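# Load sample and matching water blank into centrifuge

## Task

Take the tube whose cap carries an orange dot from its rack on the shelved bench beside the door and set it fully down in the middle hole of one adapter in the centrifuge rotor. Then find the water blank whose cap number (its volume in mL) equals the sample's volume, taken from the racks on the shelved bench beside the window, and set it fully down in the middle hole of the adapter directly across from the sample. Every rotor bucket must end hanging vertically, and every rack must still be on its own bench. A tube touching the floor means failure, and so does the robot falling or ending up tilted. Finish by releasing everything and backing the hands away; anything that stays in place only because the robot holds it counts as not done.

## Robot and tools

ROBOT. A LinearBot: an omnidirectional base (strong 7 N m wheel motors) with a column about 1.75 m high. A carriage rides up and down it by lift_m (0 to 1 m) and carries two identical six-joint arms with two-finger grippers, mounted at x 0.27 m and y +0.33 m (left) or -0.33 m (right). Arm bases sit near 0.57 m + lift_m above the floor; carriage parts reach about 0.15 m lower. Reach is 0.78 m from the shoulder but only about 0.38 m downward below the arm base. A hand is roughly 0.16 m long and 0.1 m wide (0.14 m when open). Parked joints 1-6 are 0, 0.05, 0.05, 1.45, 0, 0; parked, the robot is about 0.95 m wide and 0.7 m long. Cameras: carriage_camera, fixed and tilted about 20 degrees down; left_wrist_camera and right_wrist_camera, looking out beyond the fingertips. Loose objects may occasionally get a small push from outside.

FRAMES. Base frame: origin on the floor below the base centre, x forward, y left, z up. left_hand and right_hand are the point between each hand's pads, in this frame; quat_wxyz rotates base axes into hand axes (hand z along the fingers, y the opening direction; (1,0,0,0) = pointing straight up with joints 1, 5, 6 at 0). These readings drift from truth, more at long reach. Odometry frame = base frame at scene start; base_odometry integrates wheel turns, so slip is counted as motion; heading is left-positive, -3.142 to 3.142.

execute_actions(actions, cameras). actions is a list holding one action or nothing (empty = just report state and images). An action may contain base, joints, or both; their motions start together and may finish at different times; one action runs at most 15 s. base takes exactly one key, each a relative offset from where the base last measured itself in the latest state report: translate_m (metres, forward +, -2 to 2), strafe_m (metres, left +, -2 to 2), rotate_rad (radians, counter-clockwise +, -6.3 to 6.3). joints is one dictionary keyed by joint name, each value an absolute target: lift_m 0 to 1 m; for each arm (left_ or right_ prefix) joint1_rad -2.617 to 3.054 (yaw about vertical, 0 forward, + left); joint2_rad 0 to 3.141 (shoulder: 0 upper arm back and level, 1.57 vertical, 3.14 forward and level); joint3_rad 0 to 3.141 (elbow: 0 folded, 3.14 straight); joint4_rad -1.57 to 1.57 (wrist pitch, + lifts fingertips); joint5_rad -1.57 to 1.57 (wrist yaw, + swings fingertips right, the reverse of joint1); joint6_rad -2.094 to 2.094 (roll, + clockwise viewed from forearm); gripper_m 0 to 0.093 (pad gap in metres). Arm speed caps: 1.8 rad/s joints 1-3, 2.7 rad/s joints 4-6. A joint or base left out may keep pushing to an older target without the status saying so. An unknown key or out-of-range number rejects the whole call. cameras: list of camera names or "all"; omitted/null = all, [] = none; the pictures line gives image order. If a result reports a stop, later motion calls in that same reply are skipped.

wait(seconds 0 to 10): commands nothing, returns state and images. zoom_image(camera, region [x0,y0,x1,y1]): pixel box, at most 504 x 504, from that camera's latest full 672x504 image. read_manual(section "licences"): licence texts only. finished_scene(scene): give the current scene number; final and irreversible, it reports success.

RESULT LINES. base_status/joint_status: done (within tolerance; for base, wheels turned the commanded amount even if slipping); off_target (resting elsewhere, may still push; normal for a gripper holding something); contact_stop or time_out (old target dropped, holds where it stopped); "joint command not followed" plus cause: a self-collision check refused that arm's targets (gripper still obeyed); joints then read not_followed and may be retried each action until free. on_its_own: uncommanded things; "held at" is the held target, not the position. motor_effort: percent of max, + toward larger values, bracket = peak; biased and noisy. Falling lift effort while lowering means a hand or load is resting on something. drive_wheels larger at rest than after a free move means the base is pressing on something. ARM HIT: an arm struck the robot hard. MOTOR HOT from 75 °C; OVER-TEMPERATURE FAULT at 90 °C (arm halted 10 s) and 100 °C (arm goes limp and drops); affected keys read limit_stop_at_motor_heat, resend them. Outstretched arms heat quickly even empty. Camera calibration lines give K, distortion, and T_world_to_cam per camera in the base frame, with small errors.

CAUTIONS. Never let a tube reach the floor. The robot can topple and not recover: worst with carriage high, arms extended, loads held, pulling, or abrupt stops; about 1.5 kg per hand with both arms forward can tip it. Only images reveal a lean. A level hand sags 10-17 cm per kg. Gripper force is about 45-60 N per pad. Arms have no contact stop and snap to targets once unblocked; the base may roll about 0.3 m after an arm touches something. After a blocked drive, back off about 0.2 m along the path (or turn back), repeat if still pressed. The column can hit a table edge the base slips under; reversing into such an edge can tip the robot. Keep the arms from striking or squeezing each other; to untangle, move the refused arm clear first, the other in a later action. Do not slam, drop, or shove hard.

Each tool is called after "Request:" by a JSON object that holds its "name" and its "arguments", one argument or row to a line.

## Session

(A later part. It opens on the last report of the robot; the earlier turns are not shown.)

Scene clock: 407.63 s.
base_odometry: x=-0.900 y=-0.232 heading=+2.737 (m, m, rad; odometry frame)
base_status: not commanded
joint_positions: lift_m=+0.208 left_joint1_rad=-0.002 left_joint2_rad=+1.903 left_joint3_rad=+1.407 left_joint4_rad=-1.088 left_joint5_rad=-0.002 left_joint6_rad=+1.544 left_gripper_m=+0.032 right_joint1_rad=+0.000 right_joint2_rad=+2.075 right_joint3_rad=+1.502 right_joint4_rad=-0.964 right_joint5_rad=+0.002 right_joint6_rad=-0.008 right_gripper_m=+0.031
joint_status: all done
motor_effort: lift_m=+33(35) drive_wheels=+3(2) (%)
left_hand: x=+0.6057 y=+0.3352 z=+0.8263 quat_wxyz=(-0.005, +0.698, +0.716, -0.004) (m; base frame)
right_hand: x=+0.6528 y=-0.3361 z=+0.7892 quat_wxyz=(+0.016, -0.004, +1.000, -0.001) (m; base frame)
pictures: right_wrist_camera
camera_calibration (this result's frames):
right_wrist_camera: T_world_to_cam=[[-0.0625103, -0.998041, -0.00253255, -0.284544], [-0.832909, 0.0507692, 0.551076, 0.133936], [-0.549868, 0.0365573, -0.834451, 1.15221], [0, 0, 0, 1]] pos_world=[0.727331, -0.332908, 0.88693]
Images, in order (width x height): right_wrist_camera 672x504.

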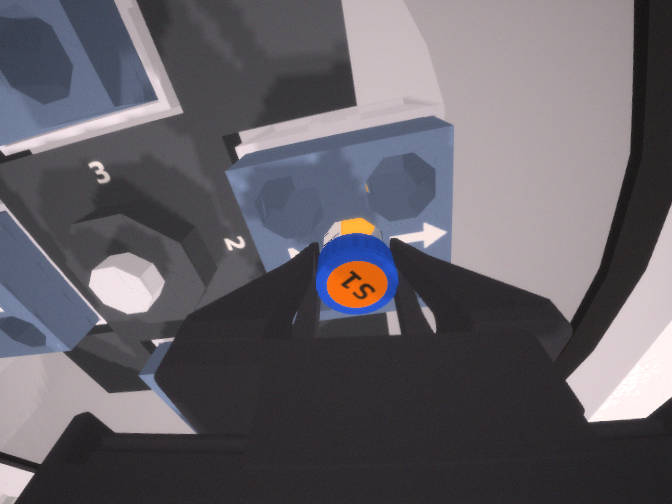

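Request:
{"name": "execute_actions", "arguments": {
  "actions": [
    {"joints":{"lift_m":0.219}}
  ],
  "cameras": []
}}

Request:
{"name": "execute_actions", "arguments": {
  "actions": [
    {"joints":{"right_gripper_m":0.046}}
  ],
  "cameras": []
}}

Request:
{"name": "execute_actions", "arguments": {
  "actions": [
    {"joints":{"lift_m":0.42,"left_joint2_rad":2.1,"left_joint3_rad":1.515,"left_joint4_rad":-0.97,"left_joint6_rad":0}}
  ],
  "cameras": ["right_wrist_camera","carriage_camera"]
}}

Scene clock: 419.17 s.
base_odometry: x=-0.900 y=-0.232 heading=+2.737 (m, m, rad; odometry frame)
base_status: not commanded
joint_positions: lift_m=+0.219 left_joint1_rad=-0.002 left_joint2_rad=+1.899 left_joint3_rad=+1.407 left_joint4_rad=-1.088 left_joint5_rad=-0.002 left_joint6_rad=+1.544 left_gripper_m=+0.032 right_joint1_rad=+0.000 right_joint2_rad=+2.088 right_joint3_rad=+1.502 right_joint4_rad=-0.964 right_joint5_rad=+0.002 right_joint6_rad=-0.008 right_gripper_m=+0.031
joint_status: all done
motor_effort: lift_m=+33(40) drive_wheels=+4(4) (%)
left_hand: x=+0.6059 y=+0.3352 z=+0.8384 quat_wxyz=(-0.004, +0.698, +0.716, -0.002) (m; base frame)
right_hand: x=+0.6516 y=-0.3361 z=+0.7951 quat_wxyz=(+0.010, -0.004, +1.000, -0.001) (m; base frame)
pictures: none
No camera images: the call's "cameras" was empty. Leave "cameras" out to get every camera's image.

Scene clock: 419.67 s.
base_odometry: x=-0.900 y=-0.232 heading=+2.737 (m, m, rad; odometry frame)
base_status: not commanded
joint_positions: lift_m=+0.219 left_joint1_rad=-0.002 left_joint2_rad=+1.899 left_joint3_rad=+1.407 left_joint4_rad=-1.088 left_joint5_rad=-0.002 left_joint6_rad=+1.544 left_gripper_m=+0.032 right_joint1_rad=+0.000 right_joint2_rad=+2.088 right_joint3_rad=+1.502 right_joint4_rad=-0.964 right_joint5_rad=+0.002 right_joint6_rad=-0.008 right_gripper_m=+0.046
joint_status: all done
motor_effort: lift_m=+33(33) drive_wheels=+3(4) (%)
left_hand: x=+0.6059 y=+0.3352 z=+0.8384 quat_wxyz=(-0.004, +0.698, +0.716, -0.002) (m; base frame)
right_hand: x=+0.6516 y=-0.3361 z=+0.7951 quat_wxyz=(+0.010, -0.004, +1.000, -0.001) (m; base frame)
pictures: none
No camera images: the call's "cameras" was empty. Leave "cameras" out to get every camera's image.

Scene clock: 421.40 s.
base_odometry: x=-0.900 y=-0.232 heading=+2.737 (m, m, rad; odometry frame)
base_status: not commanded
joint_positions: lift_m=+0.420 left_joint1_rad=-0.002 left_joint2_rad=+2.098 left_joint3_rad=+1.502 left_joint4_rad=-0.972 left_joint5_rad=-0.002 left_joint6_rad=+0.006 left_gripper_m=+0.032 right_joint1_rad=+0.000 right_joint2_rad=+2.096 right_joint3_rad=+1.502 right_joint4_rad=-0.963 right_joint5_rad=+0.002 right_joint6_rad=-0.008 right_gripper_m=+0.046
joint_status: all done
motor_effort: lift_m=+33(42) drive_wheels=+4(4) (%)
left_hand: x=+0.6490 y=+0.3351 z=+0.9928 quat_wxyz=(+0.002, +0.004, +1.000, +0.001) (m; base frame)
right_hand: x=+0.6509 y=-0.3361 z=+0.9933 quat_wxyz=(+0.007, -0.004, +1.000, -0.001) (m; base frame)
pictures: carriage_camera, right_wrist_camera
camera_calibration (this result's frames):
carriage_camera: T_world_to_cam=[[-0.00764682, -0.999965, 0.00350381, -0.00511633], [-0.291192, -0.00112532, -0.956664, 1.39654], [0.956634, -0.00833572, -0.291173, 0.228303], [0, 0, 0, 1]] pos_world=[0.18822, -0.00164153, 1.40251]
right_wrist_camera: T_world_to_cam=[[-0.0625483, -0.998041, -0.00129506, -0.285346], [-0.821814, 0.0507676, 0.567489, -0.00361253], [-0.566312, 0.0365598, -0.82338, 1.32124], [0, 0, 0, 1]] pos_world=[0.727418, -0.332908, 1.08956]
Images, in order (width x height): carriage_camera 672x504, right_wrist_camera 672x504.

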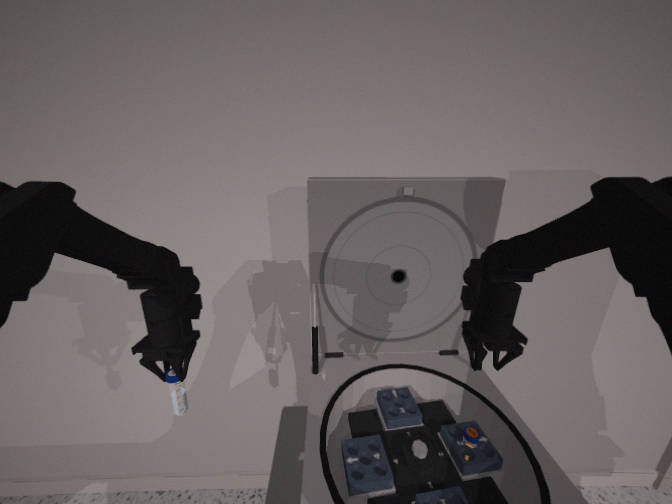

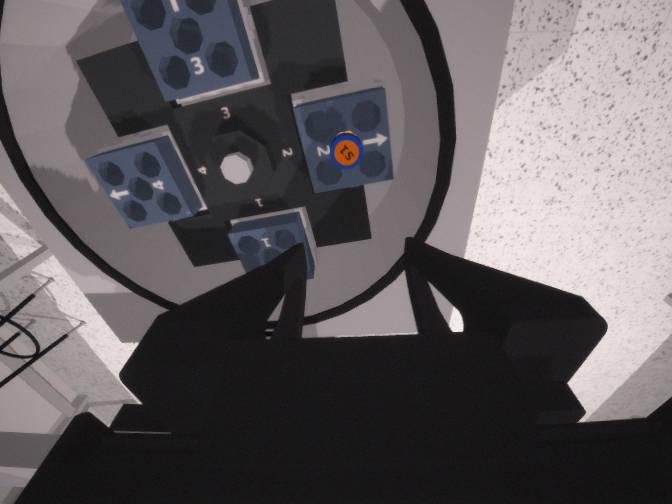

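Request:
{"name": "execute_actions", "arguments": {
  "actions": [
    {"base":{"strafe_m":-0.413},"joints":{"right_joint2_rad":0.05,"right_joint3_rad":0.05,"right_joint4_rad":1.45}}
  ],
  "cameras": []
}}

Request:
{"name": "execute_actions", "arguments": {
  "actions": [
    {"base":{"translate_m":-0.03},"joints":{"lift_m":0.37}}
  ],
  "cameras": ["left_wrist_camera","carriage_camera"]
}}

Scene clock: 434.60 s.
base_odometry: x=-0.738 y=+0.147 heading=+2.737 (m, m, rad; odometry frame)
base_status: done
joint_positions: lift_m=+0.420 left_joint1_rad=-0.002 left_joint2_rad=+2.098 left_joint3_rad=+1.502 left_joint4_rad=-0.972 left_joint5_rad=-0.002 left_joint6_rad=+0.006 left_gripper_m=+0.032 right_joint1_rad=+0.000 right_joint2_rad=+0.060 right_joint3_rad=+0.077 right_joint4_rad=+1.449 right_joint5_rad=+0.002 right_joint6_rad=-0.008 right_gripper_m=+0.046
joint_status: all done
motor_effort: lift_m=+33(34) drive_wheels=-2(17) (%)
left_hand: x=+0.6490 y=+0.3351 z=+0.9928 quat_wxyz=(+0.002, +0.004, +1.000, +0.001) (m; base frame)
right_hand: x=+0.2847 y=-0.3360 z=+1.4228 quat_wxyz=(+0.999, +0.001, +0.052, -0.004) (m; base frame)
pictures: none
No camera images: the call's "cameras" was empty. Leave "cameras" out to get every camera's image.

Scene clock: 435.57 s.
base_odometry: x=-0.710 y=+0.136 heading=+2.737 (m, m, rad; odometry frame)
base_status: done
joint_positions: lift_m=+0.370 left_joint1_rad=-0.002 left_joint2_rad=+2.105 left_joint3_rad=+1.502 left_joint4_rad=-0.970 left_joint5_rad=-0.002 left_joint6_rad=+0.006 left_gripper_m=+0.032 right_joint1_rad=+0.000 right_joint2_rad=+0.060 right_joint3_rad=+0.069 right_joint4_rad=+1.449 right_joint5_rad=+0.002 right_joint6_rad=-0.008 right_gripper_m=+0.046
joint_status: all done
motor_effort: lift_m=+34(34) drive_wheels=+0(4) (%)
left_hand: x=+0.6486 y=+0.3351 z=+0.9402 quat_wxyz=(-0.001, +0.004, +1.000, +0.001) (m; base frame)
right_hand: x=+0.2873 y=-0.3360 z=+1.3704 quat_wxyz=(+0.998, +0.001, +0.056, -0.004) (m; base frame)
pictures: carriage_camera, left_wrist_camera
camera_calibration (this result's frames):
carriage_camera: T_world_to_cam=[[-0.00764682, -0.999965, 0.00350381, -0.00494099], [-0.291192, -0.00112532, -0.956664, 1.34867], [0.956634, -0.00833572, -0.291173, 0.213731], [0, 0, 0, 1]] pos_world=[0.18822, -0.00164153, 1.35247]
left_wrist_camera: T_world_to_cam=[[-0.0348783, -0.998814, -0.0339636, 0.392248], [-0.837278, 0.0106484, 0.546674, 0.035081], [-0.545664, 0.047504, -0.836656, 1.25104], [0, 0, 0, 1]] pos_world=[0.7257, 0.331981, 1.04083]
Images, in order (width x height): carriage_camera 672x504, left_wrist_camera 672x504.

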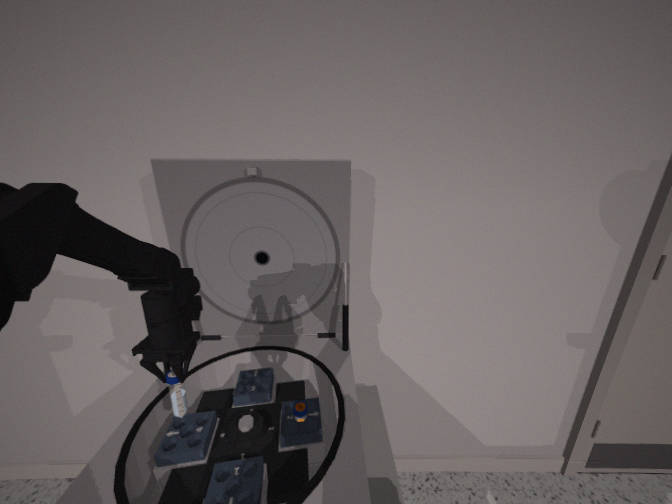

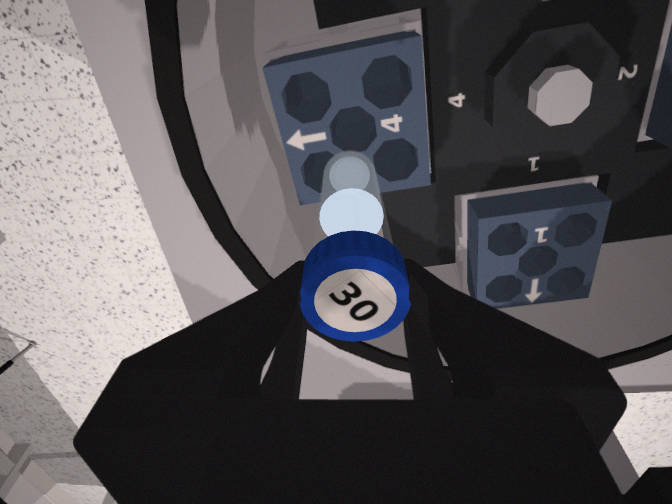

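Request:
{"name": "execute_actions", "arguments": {
  "actions": [
    {"base":{"strafe_m":-0.003},"joints":{"lift_m":0.335}}
  ],
  "cameras": ["left_wrist_camera"]
}}

Request:
{"name": "zoom_image", "arguments": {
  "camera": "left_wrist_camera",
  "region": [250,30,450,230]
}}

Scene clock: 446.70 s.
base_odometry: x=-0.709 y=+0.138 heading=+2.737 (m, m, rad; odometry frame)
base_status: done
joint_positions: lift_m=+0.335 left_joint1_rad=-0.001 left_joint2_rad=+2.103 left_joint3_rad=+1.502 left_joint4_rad=-0.970 left_joint5_rad=-0.001 left_joint6_rad=+0.006 left_gripper_m=+0.032 right_joint1_rad=+0.000 right_joint2_rad=+0.060 right_joint3_rad=+0.069 right_joint4_rad=+1.450 right_joint5_rad=+0.002 right_joint6_rad=-0.008 right_gripper_m=+0.046
joint_status: all done
motor_effort: lift_m=+33(35) drive_wheels=+0(8) (%)
left_hand: x=+0.6489 y=+0.3352 z=+0.9059 quat_wxyz=(+0.000, +0.004, +1.000, +0.000) (m; base frame)
right_hand: x=+0.2872 y=-0.3359 z=+1.3354 quat_wxyz=(+0.998, +0.001, +0.056, -0.004) (m; base frame)
pictures: left_wrist_camera
camera_calibration (this result's frames):
left_wrist_camera: T_world_to_cam=[[-0.0340389, -0.998866, -0.0332762, 0.390109], [-0.838534, 0.0104274, 0.544749, 0.0567216], [-0.543785, 0.0464459, -0.837938, 1.22278], [0, 0, 0, 1]] pos_world=[0.725771, 0.332282, 1.0067]
Images, in order (width x height): left_wrist_camera 672x504.

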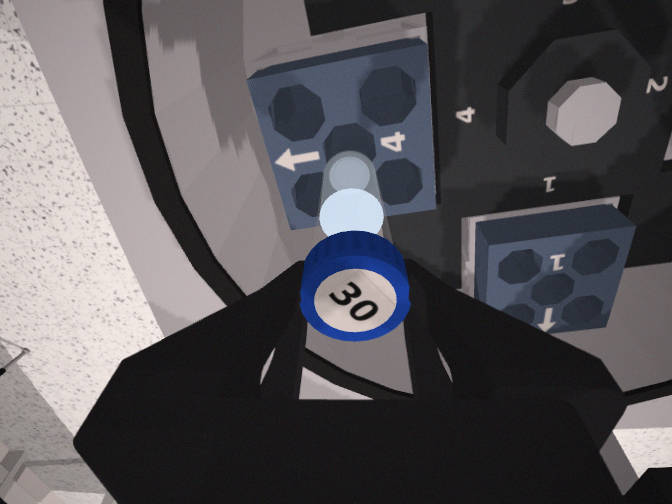

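Region (250, 30, 450, 230) of left_wrist_camera's 672x504 image, scaled by 2.520, with more detail than that image has.

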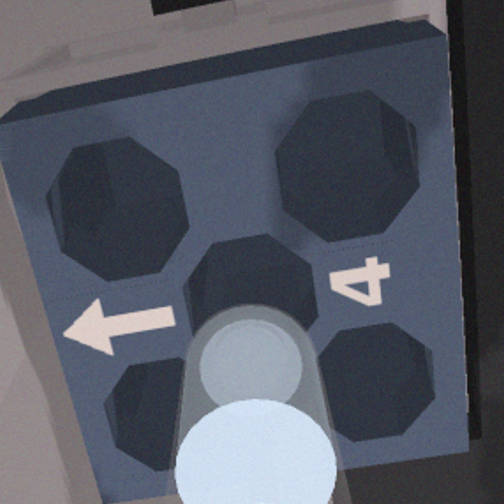

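Request:
{"name": "execute_actions", "arguments": {
  "actions": [
    {"base":{"translate_m":0.006}}
  ],
  "cameras": []
}}

Request:
{"name": "execute_actions", "arguments": {
  "actions": [
    {"joints":{"lift_m":0.318}}
  ],
  "cameras": ["left_wrist_camera"]
}}

Request:
{"name": "zoom_image", "arguments": {
  "camera": "left_wrist_camera",
  "region": [250,50,450,250]
}}

Scene clock: 458.97 s.
base_odometry: x=-0.714 y=+0.140 heading=+2.737 (m, m, rad; odometry frame)
base_status: done
joint_positions: lift_m=+0.335 left_joint1_rad=-0.001 left_joint2_rad=+2.103 left_joint3_rad=+1.502 left_joint4_rad=-0.970 left_joint5_rad=-0.001 left_joint6_rad=+0.006 left_gripper_m=+0.032 right_joint1_rad=+0.000 right_joint2_rad=+0.060 right_joint3_rad=+0.069 right_joint4_rad=+1.449 right_joint5_rad=+0.002 right_joint6_rad=-0.008 right_gripper_m=+0.046
joint_status: not commanded
motor_effort: lift_m=+34(34) drive_wheels=+0(10) (%)
left_hand: x=+0.6489 y=+0.3352 z=+0.9059 quat_wxyz=(+0.000, +0.004, +1.000, +0.000) (m; base frame)
right_hand: x=+0.2873 y=-0.3359 z=+1.3354 quat_wxyz=(+0.998, +0.001, +0.056, -0.004) (m; base frame)
pictures: none
No camera images: the call's "cameras" was empty. Leave "cameras" out to get every camera's image.

Scene clock: 459.53 s.
base_odometry: x=-0.714 y=+0.140 heading=+2.737 (m, m, rad; odometry frame)
base_status: not commanded
joint_positions: lift_m=+0.318 left_joint1_rad=-0.001 left_joint2_rad=+2.103 left_joint3_rad=+1.502 left_joint4_rad=-0.970 left_joint5_rad=-0.001 left_joint6_rad=+0.006 left_gripper_m=+0.032 right_joint1_rad=+0.000 right_joint2_rad=+0.060 right_joint3_rad=+0.069 right_joint4_rad=+1.449 right_joint5_rad=+0.002 right_joint6_rad=-0.008 right_gripper_m=+0.046
joint_status: all done
motor_effort: lift_m=+35(37) drive_wheels=+1(2) (%)
left_hand: x=+0.6487 y=+0.3352 z=+0.8885 quat_wxyz=(+0.000, +0.004, +1.000, +0.000) (m; base frame)
right_hand: x=+0.2873 y=-0.3359 z=+1.3184 quat_wxyz=(+0.998, +0.001, +0.056, -0.004) (m; base frame)
pictures: left_wrist_camera
camera_calibration (this result's frames):
left_wrist_camera: T_world_to_cam=[[-0.034077, -0.998866, -0.0332389, 0.389518], [-0.83791, 0.0104265, 0.545709, 0.0647666], [-0.544743, 0.0464473, -0.837315, 1.20822], [0, 0, 0, 1]] pos_world=[0.725711, 0.332282, 0.989263]
Images, in order (width x height): left_wrist_camera 672x504.

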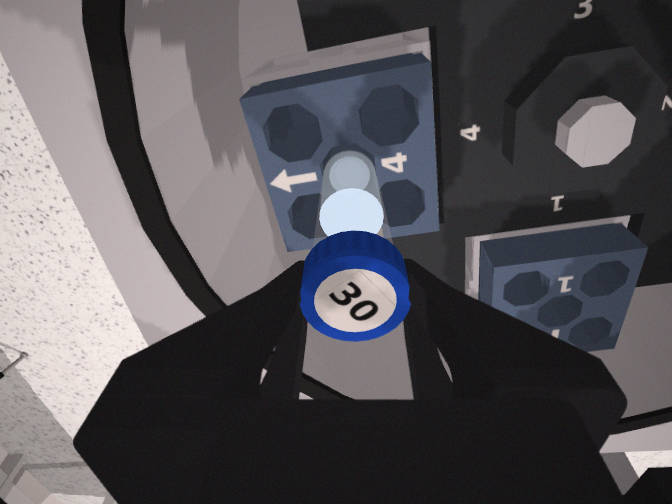

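Region (250, 50, 450, 250) of left_wrist_camera's 672x504 image, scaled by 2.520, with more detail than that image has.

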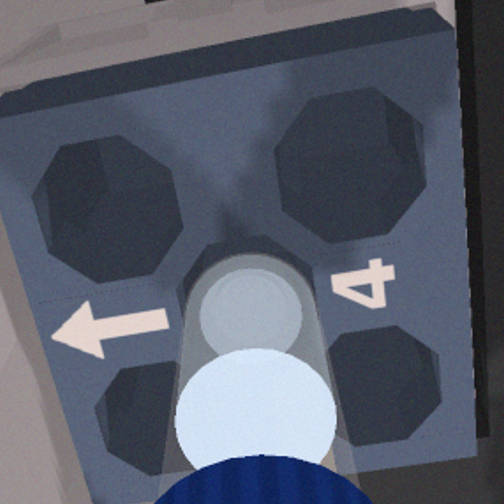

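Well aligned.

Request:
{"name": "execute_actions", "arguments": {
  "actions": [
    {"joints":{"lift_m":0.28}}
  ],
  "cameras": ["left_wrist_camera"]
}}

Scene clock: 463.53 s.
base_odometry: x=-0.714 y=+0.140 heading=+2.737 (m, m, rad; odometry frame)
base_status: not commanded
joint_positions: lift_m=+0.280 left_joint1_rad=-0.001 left_joint2_rad=+2.104 left_joint3_rad=+1.502 left_joint4_rad=-0.972 left_joint5_rad=-0.001 left_joint6_rad=+0.006 left_gripper_m=+0.032 right_joint1_rad=+0.000 right_joint2_rad=+0.060 right_joint3_rad=+0.069 right_joint4_rad=+1.449 right_joint5_rad=+0.002 right_joint6_rad=-0.008 right_gripper_m=+0.046
joint_status: all done
motor_effort: lift_m=+34(34) drive_wheels=+1(0) (%)
left_hand: x=+0.6482 y=+0.3353 z=+0.8503 quat_wxyz=(-0.002, +0.004, +1.000, +0.001) (m; base frame)
right_hand: x=+0.2873 y=-0.3359 z=+1.2804 quat_wxyz=(+0.998, +0.001, +0.056, -0.004) (m; base frame)
pictures: left_wrist_camera
camera_calibration (this result's frames):
left_wrist_camera: T_world_to_cam=[[-0.0341668, -0.998853, -0.0335326, 0.388597], [-0.83645, 0.0102164, 0.547948, 0.0823994], [-0.546977, 0.04677, -0.83584, 1.17597], [0, 0, 0, 1]] pos_world=[0.725428, 0.33231, 0.950803]
Images, in order (width x height): left_wrist_camera 672x504.

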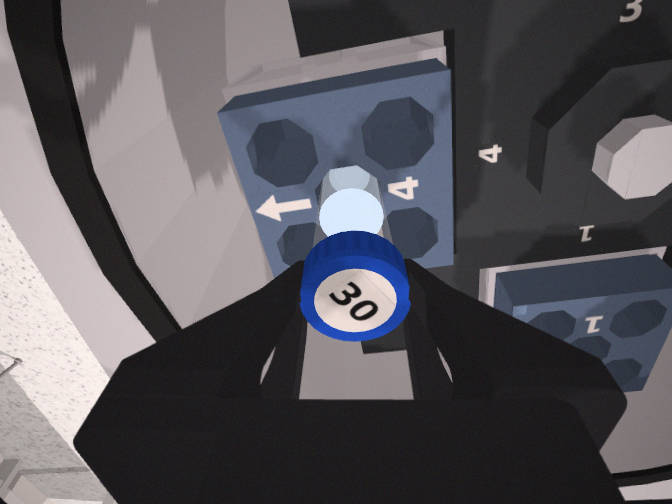

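Request:
{"name": "execute_actions", "arguments": {
  "actions": [
    {"joints":{"lift_m":0.232}}
  ],
  "cameras": ["left_wrist_camera"]
}}

Scene clock: 467.90 s.
base_odometry: x=-0.714 y=+0.140 heading=+2.737 (m, m, rad; odometry frame)
base_status: not commanded
joint_positions: lift_m=+0.232 left_joint1_rad=-0.001 left_joint2_rad=+2.100 left_joint3_rad=+1.502 left_joint4_rad=-0.973 left_joint5_rad=-0.002 left_joint6_rad=+0.006 left_gripper_m=+0.032 right_joint1_rad=+0.000 right_joint2_rad=+0.060 right_joint3_rad=+0.069 right_joint4_rad=+1.449 right_joint5_rad=+0.002 right_joint6_rad=-0.008 right_gripper_m=+0.046
joint_status: all done
motor_effort: lift_m=+33(35) drive_wheels=+1(1) (%)
left_hand: x=+0.6484 y=+0.3355 z=+0.8038 quat_wxyz=(+0.000, +0.004, +1.000, +0.001) (m; base frame)
right_hand: x=+0.2873 y=-0.3359 z=+1.2325 quat_wxyz=(+0.998, +0.001, +0.056, -0.004) (m; base frame)
pictures: left_wrist_camera
camera_calibration (this result's frames):
left_wrist_camera: T_world_to_cam=[[-0.0340644, -0.998814, -0.0347755, 0.388163], [-0.838119, 0.00959473, 0.545402, 0.111379], [-0.544422, 0.0477248, -0.837453, 1.13656], [0, 0, 0, 1]] pos_world=[0.725342, 0.332392, 0.904571]
Images, in order (width x height): left_wrist_camera 672x504.

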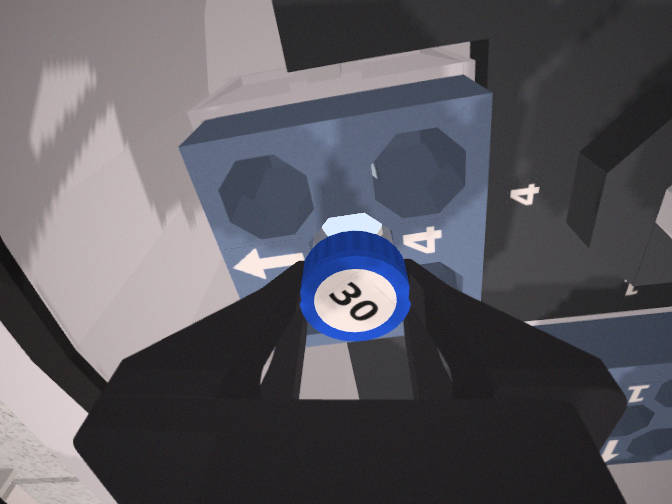

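Request:
{"name": "execute_actions", "arguments": {
  "actions": [
    {"joints":{"lift_m":0.227}}
  ],
  "cameras": []
}}

Request:
{"name": "execute_actions", "arguments": {
  "actions": [
    {"joints":{"left_gripper_m":0.046}}
  ],
  "cameras": []
}}

Request:
{"name": "execute_actions", "arguments": {
  "actions": [
    {"joints":{"lift_m":0.34}}
  ],
  "cameras": ["left_wrist_camera","carriage_camera"]
}}

Request:
{"name": "zoom_image", "arguments": {
  "camera": "carriage_camera",
  "region": [130,350,350,504]
}}

Scene clock: 478.33 s.
base_odometry: x=-0.714 y=+0.140 heading=+2.737 (m, m, rad; odometry frame)
base_status: not commanded
joint_positions: lift_m=+0.227 left_joint1_rad=-0.001 left_joint2_rad=+2.089 left_joint3_rad=+1.502 left_joint4_rad=-0.975 left_joint5_rad=-0.003 left_joint6_rad=+0.006 left_gripper_m=+0.032 right_joint1_rad=+0.000 right_joint2_rad=+0.060 right_joint3_rad=+0.069 right_joint4_rad=+1.449 right_joint5_rad=+0.002 right_joint6_rad=-0.008 right_gripper_m=+0.046
joint_status: all done
motor_effort: lift_m=+31(34) drive_wheels=+0(0) (%)
left_hand: x=+0.6491 y=+0.3355 z=+0.8031 quat_wxyz=(+0.005, +0.004, +1.000, +0.001) (m; base frame)
right_hand: x=+0.2873 y=-0.3359 z=+1.2276 quat_wxyz=(+0.998, +0.001, +0.056, -0.004) (m; base frame)
pictures: none
No camera images: the call's "cameras" was empty. Leave "cameras" out to get every camera's image.

Scene clock: 478.83 s.
base_odometry: x=-0.714 y=+0.140 heading=+2.737 (m, m, rad; odometry frame)
base_status: not commanded
joint_positions: lift_m=+0.227 left_joint1_rad=-0.001 left_joint2_rad=+2.090 left_joint3_rad=+1.502 left_joint4_rad=-0.974 left_joint5_rad=-0.003 left_joint6_rad=+0.006 left_gripper_m=+0.046 right_joint1_rad=+0.000 right_joint2_rad=+0.060 right_joint3_rad=+0.069 right_joint4_rad=+1.449 right_joint5_rad=+0.002 right_joint6_rad=-0.008 right_gripper_m=+0.046
joint_status: all done
motor_effort: lift_m=+33(32) drive_wheels=+0(0) (%)
left_hand: x=+0.6491 y=+0.3355 z=+0.8028 quat_wxyz=(+0.005, +0.004, +1.000, +0.001) (m; base frame)
right_hand: x=+0.2873 y=-0.3359 z=+1.2276 quat_wxyz=(+0.998, +0.001, +0.056, -0.004) (m; base frame)
pictures: none
No camera images: the call's "cameras" was empty. Leave "cameras" out to get every camera's image.

Scene clock: 479.83 s.
base_odometry: x=-0.714 y=+0.140 heading=+2.737 (m, m, rad; odometry frame)
base_status: not commanded
joint_positions: lift_m=+0.340 left_joint1_rad=-0.001 left_joint2_rad=+2.096 left_joint3_rad=+1.502 left_joint4_rad=-0.974 left_joint5_rad=-0.003 left_joint6_rad=+0.006 left_gripper_m=+0.046 right_joint1_rad=+0.000 right_joint2_rad=+0.060 right_joint3_rad=+0.069 right_joint4_rad=+1.449 right_joint5_rad=+0.002 right_joint6_rad=-0.008 right_gripper_m=+0.046
joint_status: all done
motor_effort: lift_m=+34(41) drive_wheels=+0(0) (%)
left_hand: x=+0.6487 y=+0.3355 z=+0.9135 quat_wxyz=(+0.002, +0.004, +1.000, +0.001) (m; base frame)
right_hand: x=+0.2873 y=-0.3359 z=+1.3405 quat_wxyz=(+0.998, +0.001, +0.056, -0.004) (m; base frame)
pictures: carriage_camera, left_wrist_camera
camera_calibration (this result's frames):
carriage_camera: T_world_to_cam=[[-0.00764682, -0.999965, 0.00350381, -0.00483598], [-0.291192, -0.00112532, -0.956664, 1.32], [0.956634, -0.00833572, -0.291173, 0.205005], [0, 0, 0, 1]] pos_world=[0.18822, -0.00164153, 1.3225]
left_wrist_camera: T_world_to_cam=[[-0.03393, -0.998801, -0.0352809, 0.392421], [-0.840194, 0.00938965, 0.542204, 0.0561572], [-0.541223, 0.0480398, -0.839506, 1.22825], [0, 0, 0, 1]] pos_world=[0.725253, 0.332419, 1.01452]
Images, in order (width x height): carriage_camera 672x504, left_wrist_camera 672x504.

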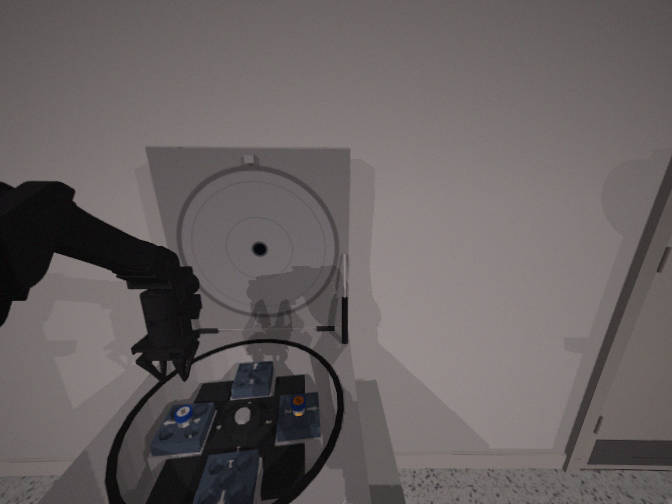

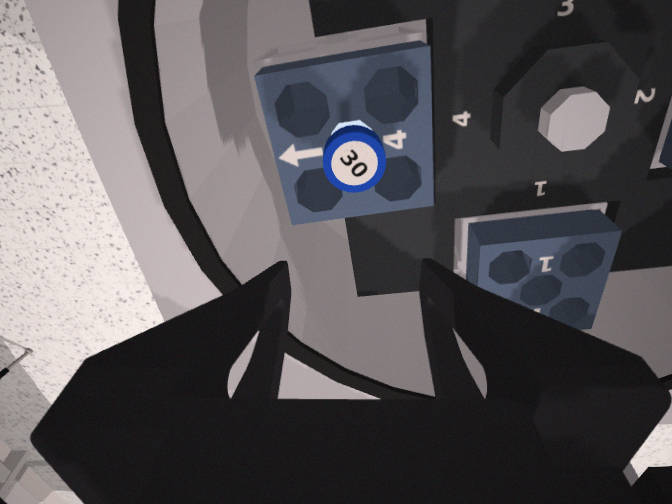

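Region (130, 350, 350, 504) of carriage_camera's 672x504 image, scaled by 2.291, with more detail than that image has; it fills the top 353 rows of this view, and the rest is white.

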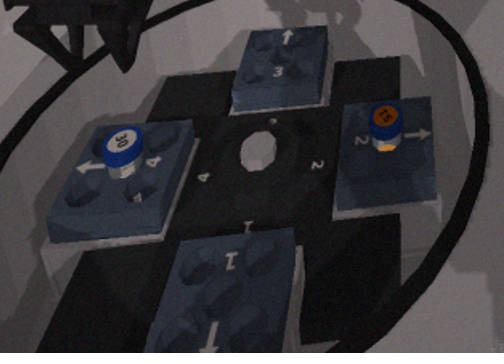

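Request:
{"name": "zoom_image", "arguments": {
  "camera": "carriage_camera",
  "region": [270,385,330,445]
}}

Request:
{"name": "zoom_image", "arguments": {
  "camera": "carriage_camera",
  "region": [155,395,215,455]
}}

Region (270, 385, 330, 445) of carriage_camera's 672x504 image, scaled by 8.400, with more detail than that image has.

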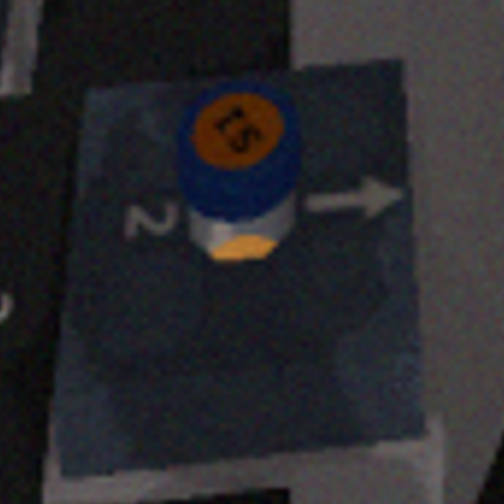

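Region (155, 395, 215, 455) of carriage_camera's 672x504 image, scaled by 8.400, with more detail than that image has.

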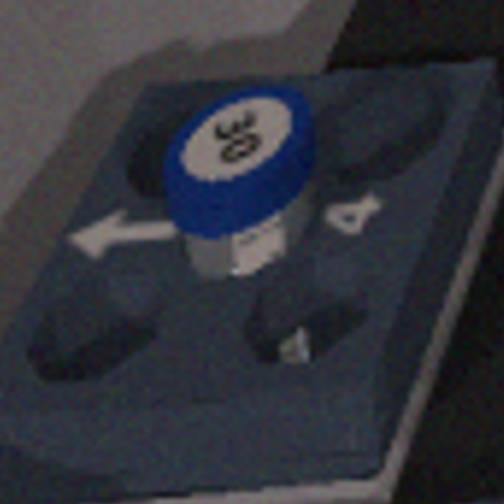

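Request:
{"name": "execute_actions", "arguments": {
  "actions": [
    {"base":{"translate_m":-0.3},"joints":{"left_joint2_rad":0.05,"left_joint3_rad":0.05,"left_joint4_rad":1.45}}
  ],
  "cameras": ["carriage_camera"]
}}

Request:
{"name": "finished_scene", "arguments": {
  "scene": 1
}}

Scene clock: 499.20 s.
base_odometry: x=-0.439 y=+0.022 heading=+2.737 (m, m, rad; odometry frame)
base_status: done
joint_positions: lift_m=+0.340 left_joint1_rad=-0.001 left_joint2_rad=+0.057 left_joint3_rad=+0.076 left_joint4_rad=+1.453 left_joint5_rad=-0.003 left_joint6_rad=+0.006 left_gripper_m=+0.046 right_joint1_rad=+0.000 right_joint2_rad=+0.060 right_joint3_rad=+0.069 right_joint4_rad=+1.449 right_joint5_rad=+0.002 right_joint6_rad=-0.008 right_gripper_m=+0.046
joint_status: all done
motor_effort: lift_m=+35(33) drive_wheels=-1(11) (%)
left_hand: x=+0.2834 y=+0.3361 z=+1.3425 quat_wxyz=(+0.999, -0.001, +0.050, +0.003) (m; base frame)
right_hand: x=+0.2873 y=-0.3359 z=+1.3405 quat_wxyz=(+0.998, +0.001, +0.056, -0.004) (m; base frame)
pictures: carriage_camera
camera_calibration (this result's frames):
carriage_camera: T_world_to_cam=[[-0.00764682, -0.999965, 0.00350381, -0.00483598], [-0.291192, -0.00112532, -0.956664, 1.32], [0.956634, -0.00833572, -0.291173, 0.205005], [0, 0, 0, 1]] pos_world=[0.18822, -0.00164153, 1.3225]
Images, in order (width x height): carriage_camera 672x504.

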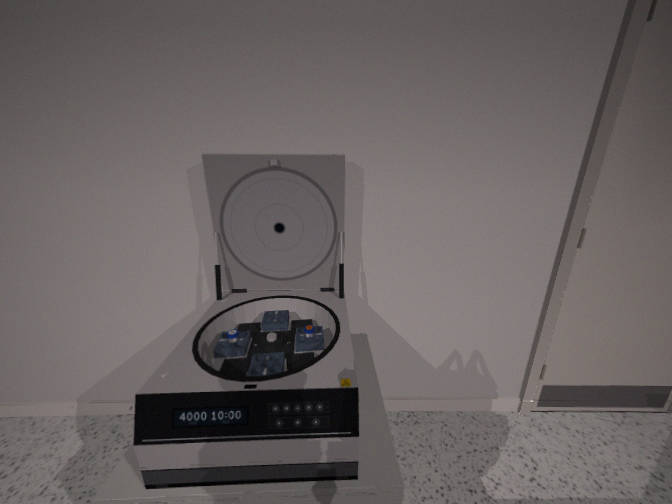

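The scene is finished: the task was done.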